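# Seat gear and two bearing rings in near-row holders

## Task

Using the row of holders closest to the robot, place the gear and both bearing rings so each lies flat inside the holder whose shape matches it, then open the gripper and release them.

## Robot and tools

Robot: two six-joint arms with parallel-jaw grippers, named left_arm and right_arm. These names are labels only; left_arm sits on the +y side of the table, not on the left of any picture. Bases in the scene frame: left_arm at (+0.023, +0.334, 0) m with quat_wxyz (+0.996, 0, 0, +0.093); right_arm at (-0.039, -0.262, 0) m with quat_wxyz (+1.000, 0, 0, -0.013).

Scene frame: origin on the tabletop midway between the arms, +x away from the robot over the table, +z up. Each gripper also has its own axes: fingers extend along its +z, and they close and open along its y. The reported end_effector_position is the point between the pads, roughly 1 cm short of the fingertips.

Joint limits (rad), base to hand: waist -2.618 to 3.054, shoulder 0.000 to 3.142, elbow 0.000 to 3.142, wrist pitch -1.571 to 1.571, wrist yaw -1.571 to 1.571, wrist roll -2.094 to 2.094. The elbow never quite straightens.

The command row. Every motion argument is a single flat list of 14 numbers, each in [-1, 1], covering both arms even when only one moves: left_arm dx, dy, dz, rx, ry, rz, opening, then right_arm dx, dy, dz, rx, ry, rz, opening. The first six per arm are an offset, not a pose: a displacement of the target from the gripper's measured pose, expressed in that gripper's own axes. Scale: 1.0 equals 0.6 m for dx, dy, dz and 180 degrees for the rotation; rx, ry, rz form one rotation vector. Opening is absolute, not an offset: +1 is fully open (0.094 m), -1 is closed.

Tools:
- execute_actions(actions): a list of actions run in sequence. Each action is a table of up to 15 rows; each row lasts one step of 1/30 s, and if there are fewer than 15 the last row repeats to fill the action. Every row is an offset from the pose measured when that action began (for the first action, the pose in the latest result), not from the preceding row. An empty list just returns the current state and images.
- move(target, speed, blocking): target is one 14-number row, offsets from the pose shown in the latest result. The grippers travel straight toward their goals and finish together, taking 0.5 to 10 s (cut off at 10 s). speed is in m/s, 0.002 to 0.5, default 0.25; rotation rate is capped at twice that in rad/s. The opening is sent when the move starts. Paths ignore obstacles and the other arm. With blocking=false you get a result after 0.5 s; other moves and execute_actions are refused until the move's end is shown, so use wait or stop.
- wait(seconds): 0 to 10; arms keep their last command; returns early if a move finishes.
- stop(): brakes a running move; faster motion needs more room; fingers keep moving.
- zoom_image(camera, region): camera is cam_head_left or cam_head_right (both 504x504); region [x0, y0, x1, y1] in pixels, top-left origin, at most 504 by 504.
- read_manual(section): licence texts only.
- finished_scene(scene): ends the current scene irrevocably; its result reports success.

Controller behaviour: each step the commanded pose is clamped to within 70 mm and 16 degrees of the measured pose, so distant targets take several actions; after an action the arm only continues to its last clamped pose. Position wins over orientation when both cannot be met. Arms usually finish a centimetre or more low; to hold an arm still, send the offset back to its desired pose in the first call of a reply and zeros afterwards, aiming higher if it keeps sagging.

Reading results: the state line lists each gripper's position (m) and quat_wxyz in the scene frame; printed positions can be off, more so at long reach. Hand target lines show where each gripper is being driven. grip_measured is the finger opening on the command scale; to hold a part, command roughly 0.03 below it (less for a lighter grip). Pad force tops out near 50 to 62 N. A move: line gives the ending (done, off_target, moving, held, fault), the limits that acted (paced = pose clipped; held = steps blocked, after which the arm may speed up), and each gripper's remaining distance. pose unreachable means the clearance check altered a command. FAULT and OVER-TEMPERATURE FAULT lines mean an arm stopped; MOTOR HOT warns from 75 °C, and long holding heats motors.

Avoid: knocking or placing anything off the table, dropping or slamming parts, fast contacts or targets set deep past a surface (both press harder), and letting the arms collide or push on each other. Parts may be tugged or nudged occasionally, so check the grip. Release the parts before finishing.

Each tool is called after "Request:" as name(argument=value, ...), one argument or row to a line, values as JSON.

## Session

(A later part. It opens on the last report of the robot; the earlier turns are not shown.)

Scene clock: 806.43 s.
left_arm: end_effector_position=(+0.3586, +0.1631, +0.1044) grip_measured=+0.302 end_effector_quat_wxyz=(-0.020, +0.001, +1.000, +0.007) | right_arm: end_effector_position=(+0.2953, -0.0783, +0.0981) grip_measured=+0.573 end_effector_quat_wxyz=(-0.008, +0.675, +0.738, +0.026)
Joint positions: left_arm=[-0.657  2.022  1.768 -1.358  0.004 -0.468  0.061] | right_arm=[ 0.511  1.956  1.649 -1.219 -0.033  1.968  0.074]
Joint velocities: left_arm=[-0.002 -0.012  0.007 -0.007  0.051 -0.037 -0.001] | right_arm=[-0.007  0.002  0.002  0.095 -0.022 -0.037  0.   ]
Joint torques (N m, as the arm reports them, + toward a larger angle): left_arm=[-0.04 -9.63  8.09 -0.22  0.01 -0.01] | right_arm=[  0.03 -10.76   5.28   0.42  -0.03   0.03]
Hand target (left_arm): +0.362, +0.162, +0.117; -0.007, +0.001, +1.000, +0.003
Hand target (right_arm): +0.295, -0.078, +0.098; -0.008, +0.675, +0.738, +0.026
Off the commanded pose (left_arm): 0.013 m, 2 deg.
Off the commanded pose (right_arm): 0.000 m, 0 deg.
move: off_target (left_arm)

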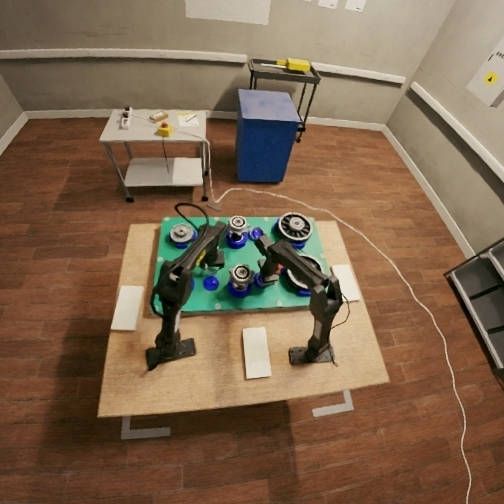

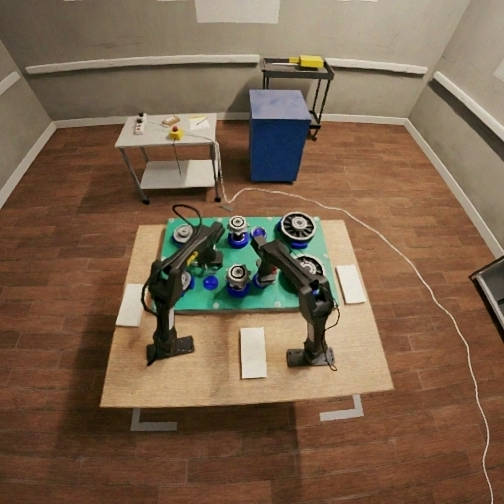

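Request:
move(
  target=[0.113, 0.010, -0.016, 0.0025, -0.0057, 0, 0.265, 0.02, 0.003, -0.022, 0.0049, -0.0088, 0, 0.53],
  speed=0.03,
)

Request:
zoom_image(
  camera="cam_head_left",
  region=[192, 262, 232, 297],
)

Request:
zoom_image(
  camera="cam_head_left",
  region=[245, 262, 281, 294],
)

Scene clock: 842.33 s.
left_arm: end_effector_position=(+0.2911, +0.1741, +0.1079) grip_measured=+0.302 end_effector_quat_wxyz=(-0.027, +0.000, +1.000, +0.013) | right_arm: end_effector_position=(+0.2957, -0.0673, +0.1066) grip_measured=+0.573 end_effector_quat_wxyz=(-0.010, +0.674, +0.739, +0.017)
Joint positions: left_arm=[-0.724  1.784  1.461 -1.307  0.004 -0.536  0.061] | right_arm=[ 0.538  1.998  1.741 -1.29  -0.03   1.991  0.074]
Joint velocities: left_arm=[-0.012  0.017 -0.007  0.037  0.022 -0.007 -0.   ] | right_arm=[ 0.002  0.002 -0.007 -0.051 -0.022  0.051  0.001]
Joint torques (N m, as the arm reports them, + toward a larger angle): left_arm=[-0.8  -8.57  5.03  0.03  0.04 -0.05] | right_arm=[  0.51 -10.93   7.25   0.14   0.17   0.14]
Hand target (left_arm): +0.291, +0.171, +0.115; -0.011, +0.001, +1.000, +0.003
Hand target (right_arm): +0.296, -0.067, +0.112; -0.003, +0.675, +0.738, +0.012
Off the commanded pose (left_arm): 0.010 m, 2 deg.
Off the commanded pose (right_arm): 0.005 m, 1 deg.
move: done

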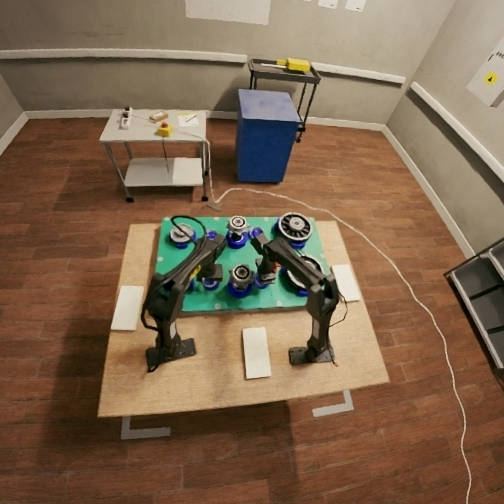

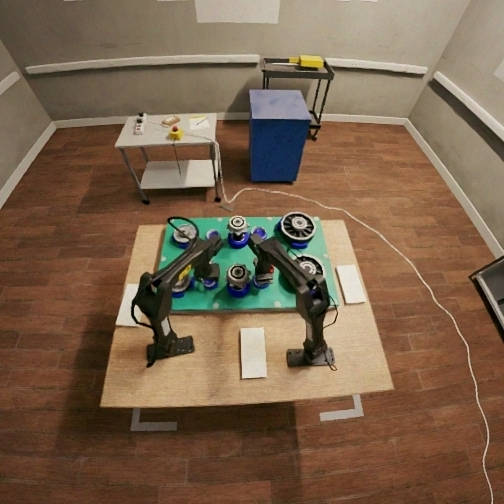

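Region (192, 262, 232, 297) of cam_head_left's 504x504 image, scaled by 12.600, with more detail than that image has; it fills the top 441 rows of this view, and the rest is white.

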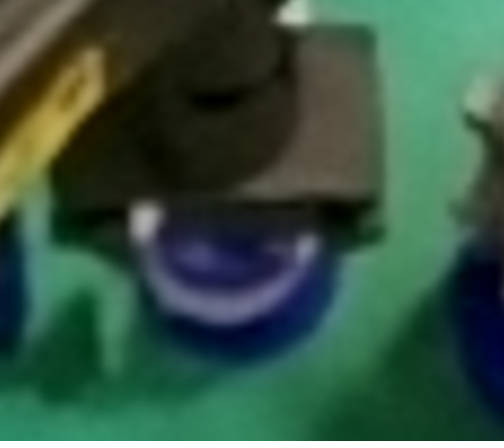

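Region (245, 262, 281, 294) of cam_head_left's 504x504 image, scaled by 14.000, with more detail than that image has.

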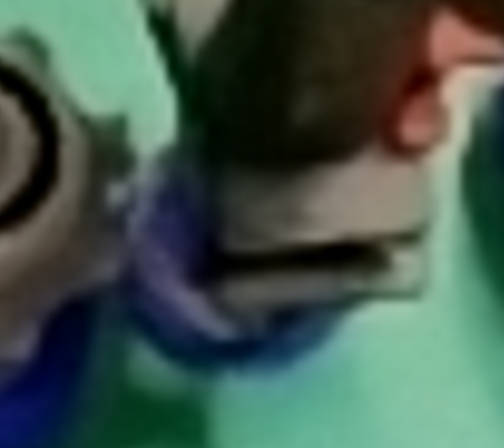

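Request:
move(
  target=[-0.002, -0.013, 0.003, 0.0064, -0.0102, 0, 0.265, -0.010, -0.003, 0.003, 0.0, -0.005, 0, 0.53],
  speed=0.008,
)

Scene clock: 855.50 s.
left_arm: end_effector_position=(+0.2921, +0.1701, +0.1022) grip_measured=+0.302 end_effector_quat_wxyz=(-0.021, -0.001, +1.000, +0.010) | right_arm: end_effector_position=(+0.2929, -0.0689, +0.1033) grip_measured=+0.573 end_effector_quat_wxyz=(-0.012, +0.674, +0.738, +0.010)
Joint positions: left_arm=[-0.733  1.784  1.439 -1.272  0.004 -0.549  0.061] | right_arm=[ 0.538  1.998  1.729 -1.29  -0.03   1.991  0.074]
Joint velocities: left_arm=[-0.012  0.007  0.002  0.051 -0.125 -0.081 -0.001] | right_arm=[-0.007  0.012 -0.007 -0.051  0.051 -0.007 -0.   ]
Joint torques (N m, as the arm reports them, + toward a larger angle): left_arm=[-0.83 -7.84  5.06 -0.03  0.1  -0.15] | right_arm=[ -0.38 -11.97   4.58   0.41   0.12  -0.04]
Hand target (left_arm): +0.292, +0.166, +0.106; -0.011, +0.000, +1.000, +0.003
Hand target (right_arm): +0.294, -0.073, +0.104; -0.005, +0.674, +0.739, +0.011
Off the commanded pose (left_arm): 0.005 m, 1 deg.
Off the commanded pose (right_arm): 0.005 m, 1 deg.
move: done

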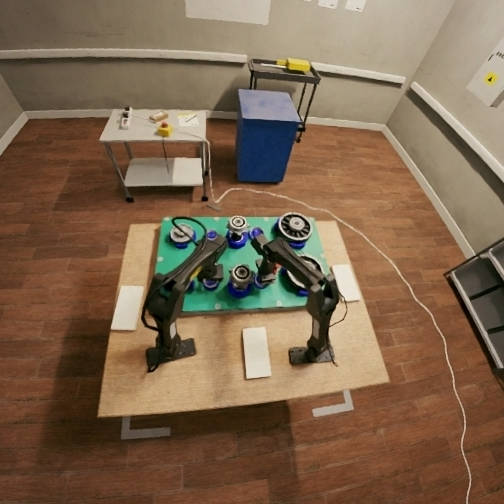

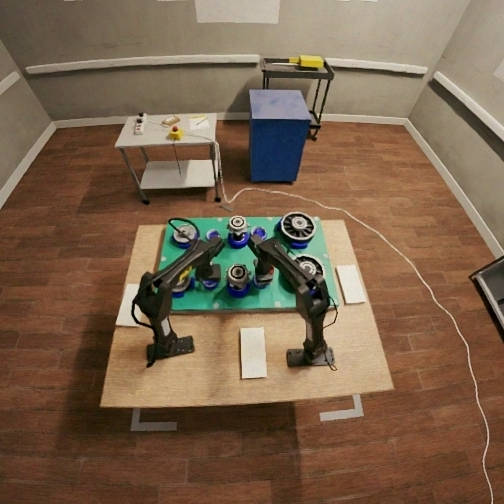

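Request:
move(
  target=[0.0, -0.010, 0.024, 0.0045, -0.0064, 0, 0.265, -0.009, 0.004, 0.026, -0.003, -0.004, 0, 0.53],
  speed=0.006,
)

Scene clock: 860.53 s.
left_arm: end_effector_position=(+0.2914, +0.1691, +0.0873) grip_measured=+0.302 end_effector_quat_wxyz=(-0.017, -0.004, +1.000, +0.008) | right_arm: end_effector_position=(+0.2971, -0.0673, +0.0912) grip_measured=+0.573 end_effector_quat_wxyz=(-0.007, +0.674, +0.738, +0.019)
Joint positions: left_arm=[-0.737  1.784  1.38  -1.204  0.004 -0.559  0.061] | right_arm=[ 0.538  1.998  1.681 -1.221 -0.026  1.991  0.074]
Joint velocities: left_arm=[ 0.012 -0.012 -0.012  0.037  0.022  0.022  0.   ] | right_arm=[ 0.002 -0.012  0.002  0.007  0.037  0.022 -0.001]
Joint torques (N m, as the arm reports them, + toward a larger angle): left_arm=[-1.04 -6.97  5.22  0.12  0.04 -0.13] | right_arm=[ -0.5  -11.16   4.29   0.32   0.05  -0.03]
Hand target (left_arm): +0.292, +0.164, +0.088; -0.011, -0.001, +1.000, +0.003
Hand target (right_arm): +0.296, -0.073, +0.088; -0.005, +0.674, +0.738, +0.009
Off the commanded pose (left_arm): 0.005 m, 1 deg.
Off the commanded pose (right_arm): 0.007 m, 1 deg.
move: done

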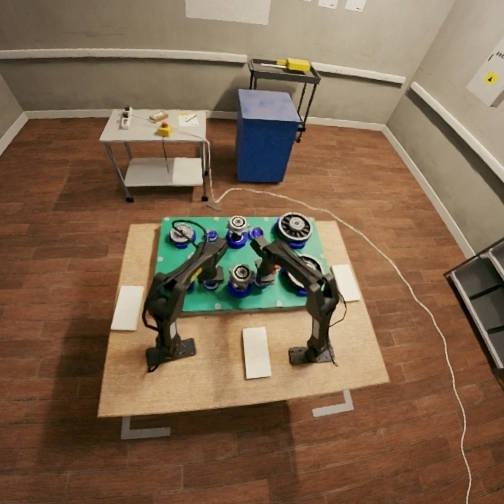

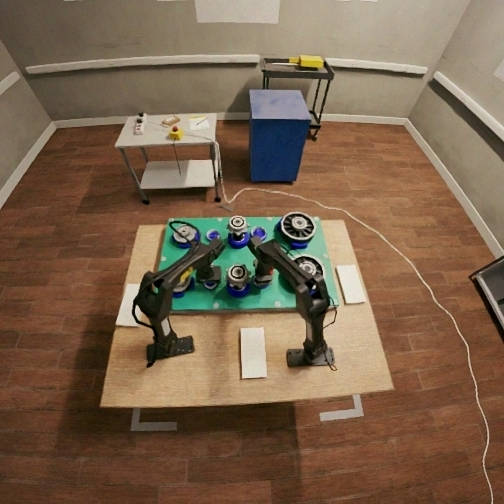

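Both went over the bosses. Lower a bit more then release.

Request:
move(
  target=[0.0, 0.0, 0.010, 0.002, -0.003, 0, 0.265, -0.002, -0.002, 0.018, 0.003, -0.003, 0, 0.53],
  speed=0.008,
)

Request:
move(
  target=[0.0, 0.0, 0.0, 0, 0, 0, 0.5, 0, 0, 0, 0, 0, 0, 0.78],
  speed=0.02,
)

Request:
move(
  target=[0.0, 0.0, -0.09, 0, 0, 0, 0.5, -0.01, 0, -0.09, 0, 0, 0, 0.78],
  speed=0.06,
)

Scene clock: 866.53 s.
left_arm: end_effector_position=(+0.2914, +0.1691, +0.0840) grip_measured=+0.302 end_effector_quat_wxyz=(-0.016, -0.004, +1.000, +0.007) | right_arm: end_effector_position=(+0.2973, -0.0672, +0.0896) grip_measured=+0.573 end_effector_quat_wxyz=(-0.007, +0.674, +0.738, +0.020)
Joint positions: left_arm=[-0.737  1.784  1.367 -1.189  0.004 -0.559  0.061] | right_arm=[ 0.538  1.998  1.674 -1.213 -0.026  1.991  0.074]
Joint velocities: left_arm=[-0.017 -0.007 -0.012 -0.051 -0.081  0.007 -0.   ] | right_arm=[-0.007  0.002 -0.017  0.007 -0.022 -0.066 -0.   ]
Joint torques (N m, as the arm reports them, + toward a larger angle): left_arm=[-0.05 -6.94  3.88  0.17  0.04 -0.02] | right_arm=[  0.1  -10.29   4.09   0.54   0.05   0.05]
Hand target (left_arm): +0.291, +0.169, +0.081; -0.012, -0.004, +1.000, +0.005
Hand target (right_arm): +0.296, -0.068, +0.081; -0.007, +0.674, +0.739, +0.013
Off the commanded pose (left_arm): 0.003 m, 1 deg.
Off the commanded pose (right_arm): 0.009 m, 1 deg.
move: done

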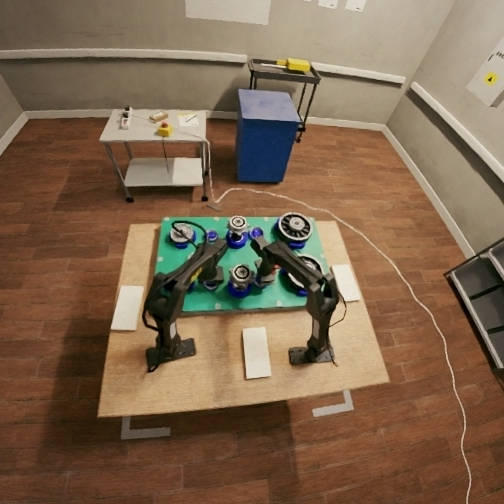

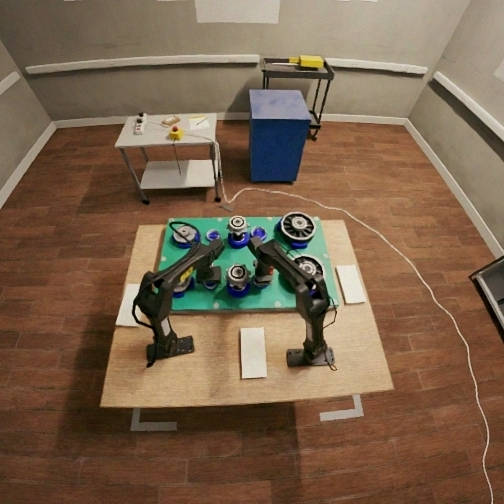

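Scene clock: 867.03 s.
left_arm: end_effector_position=(+0.2913, +0.1692, +0.0840) grip_measured=+0.498 end_effector_quat_wxyz=(-0.016, -0.004, +1.000, +0.008) | right_arm: end_effector_position=(+0.2972, -0.0670, +0.0896) grip_measured=+0.778 end_effector_quat_wxyz=(-0.008, +0.674, +0.738, +0.020)
Joint positions: left_arm=[-0.737  1.784  1.367 -1.19   0.004 -0.559  0.07 ] | right_arm=[ 0.538  1.998  1.674 -1.213 -0.027  1.991  0.084]
Joint velocities: left_arm=[-0.007  0.007 -0.002 -0.037 -0.037 -0.007  0.   ] | right_arm=[ 0.007 -0.027 -0.007  0.066 -0.037  0.022  0.   ]
Joint torques (N m, as the arm reports them, + toward a larger angle): left_arm=[ 0.03 -6.53  5.63 -0.06  0.04 -0.07] | right_arm=[  0.05 -11.28   5.5    0.37  -0.03   0.06]
Hand target (left_arm): +0.291, +0.169, +0.084; -0.016, -0.004, +1.000, +0.007
Hand target (right_arm): +0.297, -0.067, +0.090; -0.007, +0.674, +0.738, +0.020
Off the commanded pose (left_arm): 0.000 m, 0 deg.
Off the commanded pose (right_arm): 0.000 m, 0 deg.
move: done

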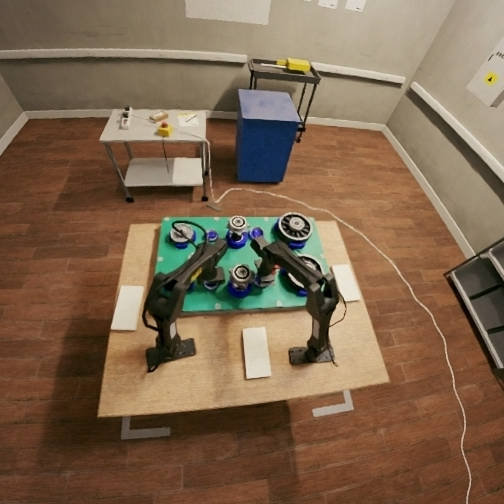

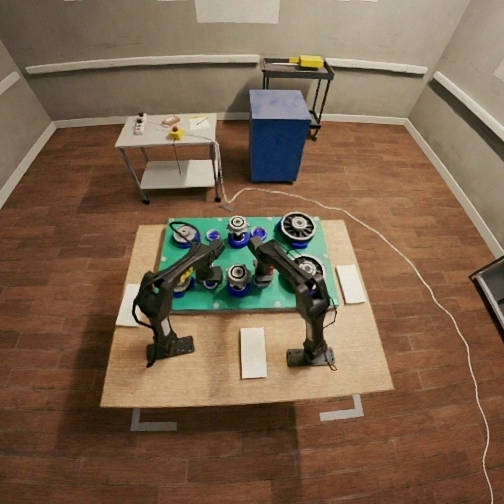

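Scene clock: 868.43 s.
left_arm: end_effector_position=(+0.2903, +0.1696, +0.1284) grip_measured=+0.498 end_effector_quat_wxyz=(-0.025, -0.004, +1.000, +0.013) | right_arm: end_effector_position=(+0.2971, -0.0713, +0.1322) grip_measured=+0.778 end_effector_quat_wxyz=(-0.010, +0.675, +0.738, +0.017)
Joint positions: left_arm=[-0.737  1.784  1.543 -1.386  0.005 -0.559  0.07 ] | right_arm=[ 0.527  1.998  1.844 -1.391 -0.03   1.983  0.084]
Joint velocities: left_arm=[ 0.002  0.002  0.022 -0.022  0.007 -0.007 -0.   ] | right_arm=[ 0.007  0.022 -0.007 -0.095 -0.037  0.081  0.   ]
Joint torques (N m, as the arm reports them, + toward a larger angle): left_arm=[ 0.16 -7.34  7.78 -0.27  0.1  -0.05] | right_arm=[ -0.74 -12.31   6.82   0.13  -0.01  -0.04]
Hand target (left_arm): +0.293, +0.169, +0.138; -0.016, -0.004, +1.000, +0.008
Hand target (right_arm): +0.297, -0.075, +0.143; -0.008, +0.674, +0.738, +0.021
Off the commanded pose (left_arm): 0.010 m, 1 deg.
Off the commanded pose (right_arm): 0.012 m, 1 deg.
move: off_target (right_arm)

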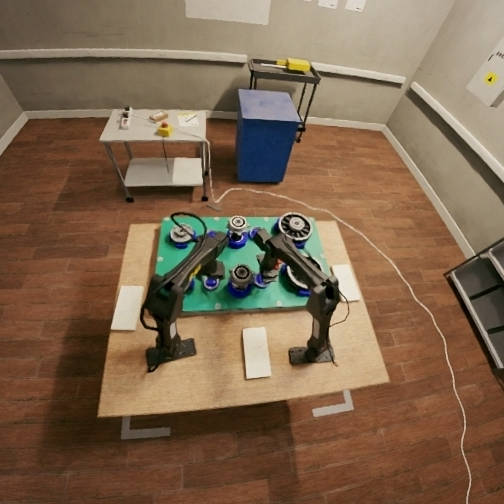

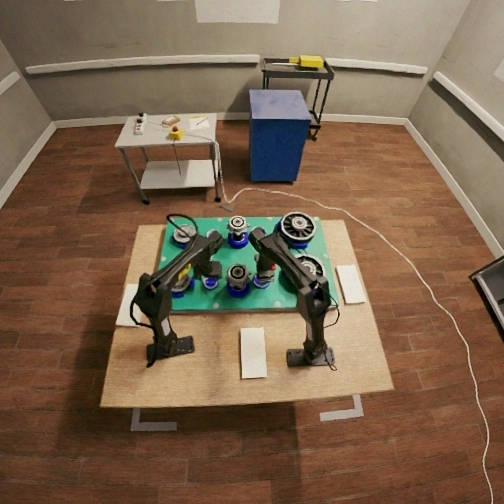

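Request:
move(
  target=[0.45, -0.065, -0.02, 0, 0, 0, 0.5, -0.138, -0.308, -0.02, 0, 0, 0, 0.78],
  speed=0.2,
)

Request:
zoom_image(
  camera="cam_head_left",
  region=[150, 215, 290, 310],
)

Request:
zoom_image(
  camera="cam_head_right",
  region=[150, 215, 290, 310],
)

Scene clock: 878.93 s.
left_arm: end_effector_position=(+0.0272, +0.1297, +0.1464) grip_measured=+0.498 end_effector_quat_wxyz=(-0.024, -0.005, +1.000, +0.012) | right_arm: end_effector_position=(+0.1287, -0.1650, +0.1388) grip_measured=+0.778 end_effector_quat_wxyz=(-0.007, +0.676, +0.737, +0.028)
Joint positions: left_arm=[-1.699  1.338  1.173 -1.432  0.048 -1.522  0.07 ] | right_arm=[ 0.518  1.225  1.064 -1.36  -0.032  1.977  0.084]
Joint velocities: left_arm=[ 0.007 -0.012  0.007  0.037  0.037 -0.066 -0.001] | right_arm=[-0.002  0.022 -0.007  0.037 -0.022  0.007  0.   ]
Joint torques (N m, as the arm reports them, + toward a larger angle): left_arm=[-1.04 -4.04  6.13 -0.23 -0.02 -0.1 ] | right_arm=[-0.49 -4.56  4.35  0.15 -0.01 -0.09]
Hand target (left_arm): +0.027, +0.134, +0.151; -0.019, -0.004, +1.000, +0.009
Hand target (right_arm): +0.121, -0.171, +0.137; -0.010, +0.675, +0.737, +0.017
Off the commanded pose (left_arm): 0.009 m, 0 deg.
Off the commanded pose (right_arm): 0.010 m, 1 deg.
move: done

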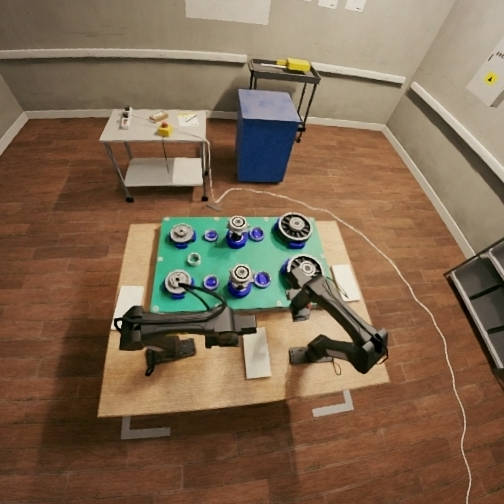

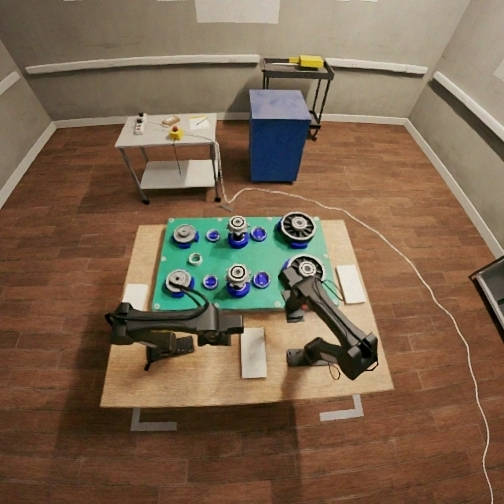

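Region (150, 215, 290, 310) of cam_head_left's 504x504 image, scaled by 3.600, with more detail than that image has; it fills the top 342 rows of this view, and the rest is white.

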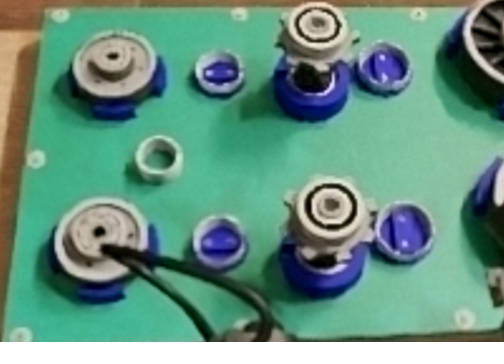

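Region (150, 215, 290, 310) of cam_head_right's 504x504 image, scaled by 3.600, with more detail than that image has; it fills the top 342 rows of this view, and the rest is white.

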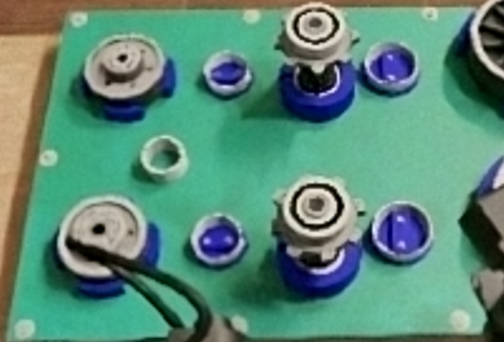

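Both rings look seated. Closer checks.

Request:
zoom_image(
  camera="cam_head_left",
  region=[240, 220, 285, 295],
)

Request:
zoom_image(
  camera="cam_head_left",
  region=[155, 218, 230, 303],
)

Region (240, 220, 285, 295) of cam_head_left's 504x504 image, scaled by 6.720, with more detail than that image has; it fills the left 302 columns of this view, and the rest is white.

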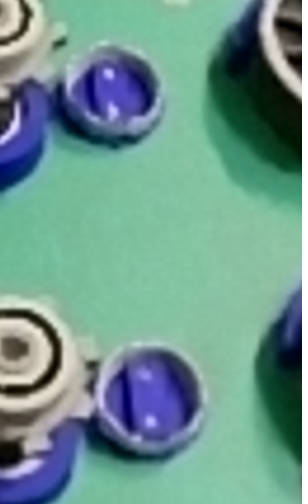

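Region (155, 218, 230, 303) of cam_head_left's 504x504 image, scaled by 5.929, with more detail than that image has; it fills the left 445 columns of this view, and the rest is white.

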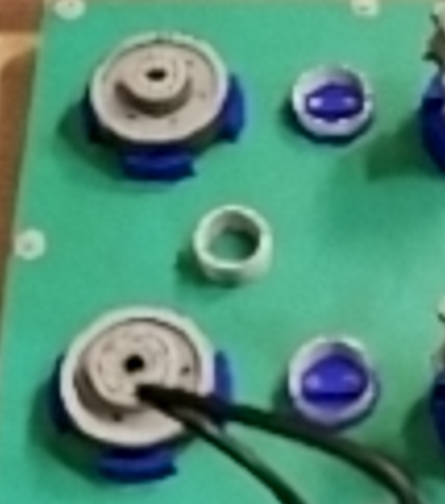

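Request:
zoom_image(
  camera="cam_head_right",
  region=[246, 266, 278, 294],
)

Request:
zoom_image(
  camera="cam_head_right",
  region=[243, 220, 275, 248],
)

Region (246, 266, 278, 294) of cam_head_right's 504x504 image, scaled by 15.750, with more detail than that image has; it fills the top 441 rows of this view, and the rest is white.

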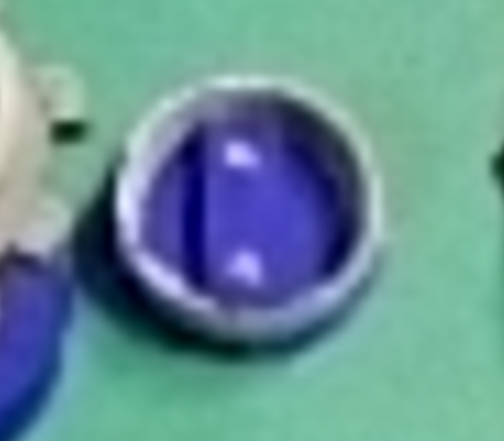

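Region (243, 220, 275, 248) of cam_head_right's 504x504 image, scaled by 15.750, with more detail than that image has; it fills the top 441 rows of this view, and the rest is white.

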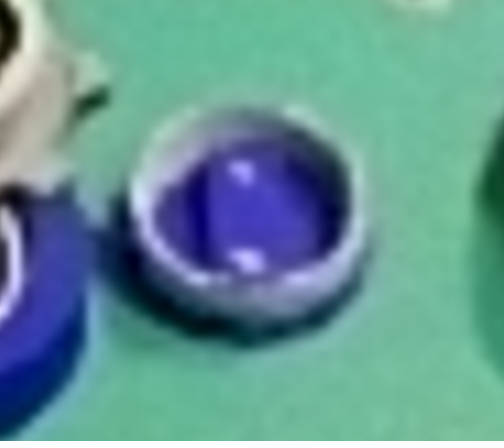

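Matches the reference. Finishing scene 1.

Request:
finished_scene(
  scene=1,
)

The scene is finished: the task was done.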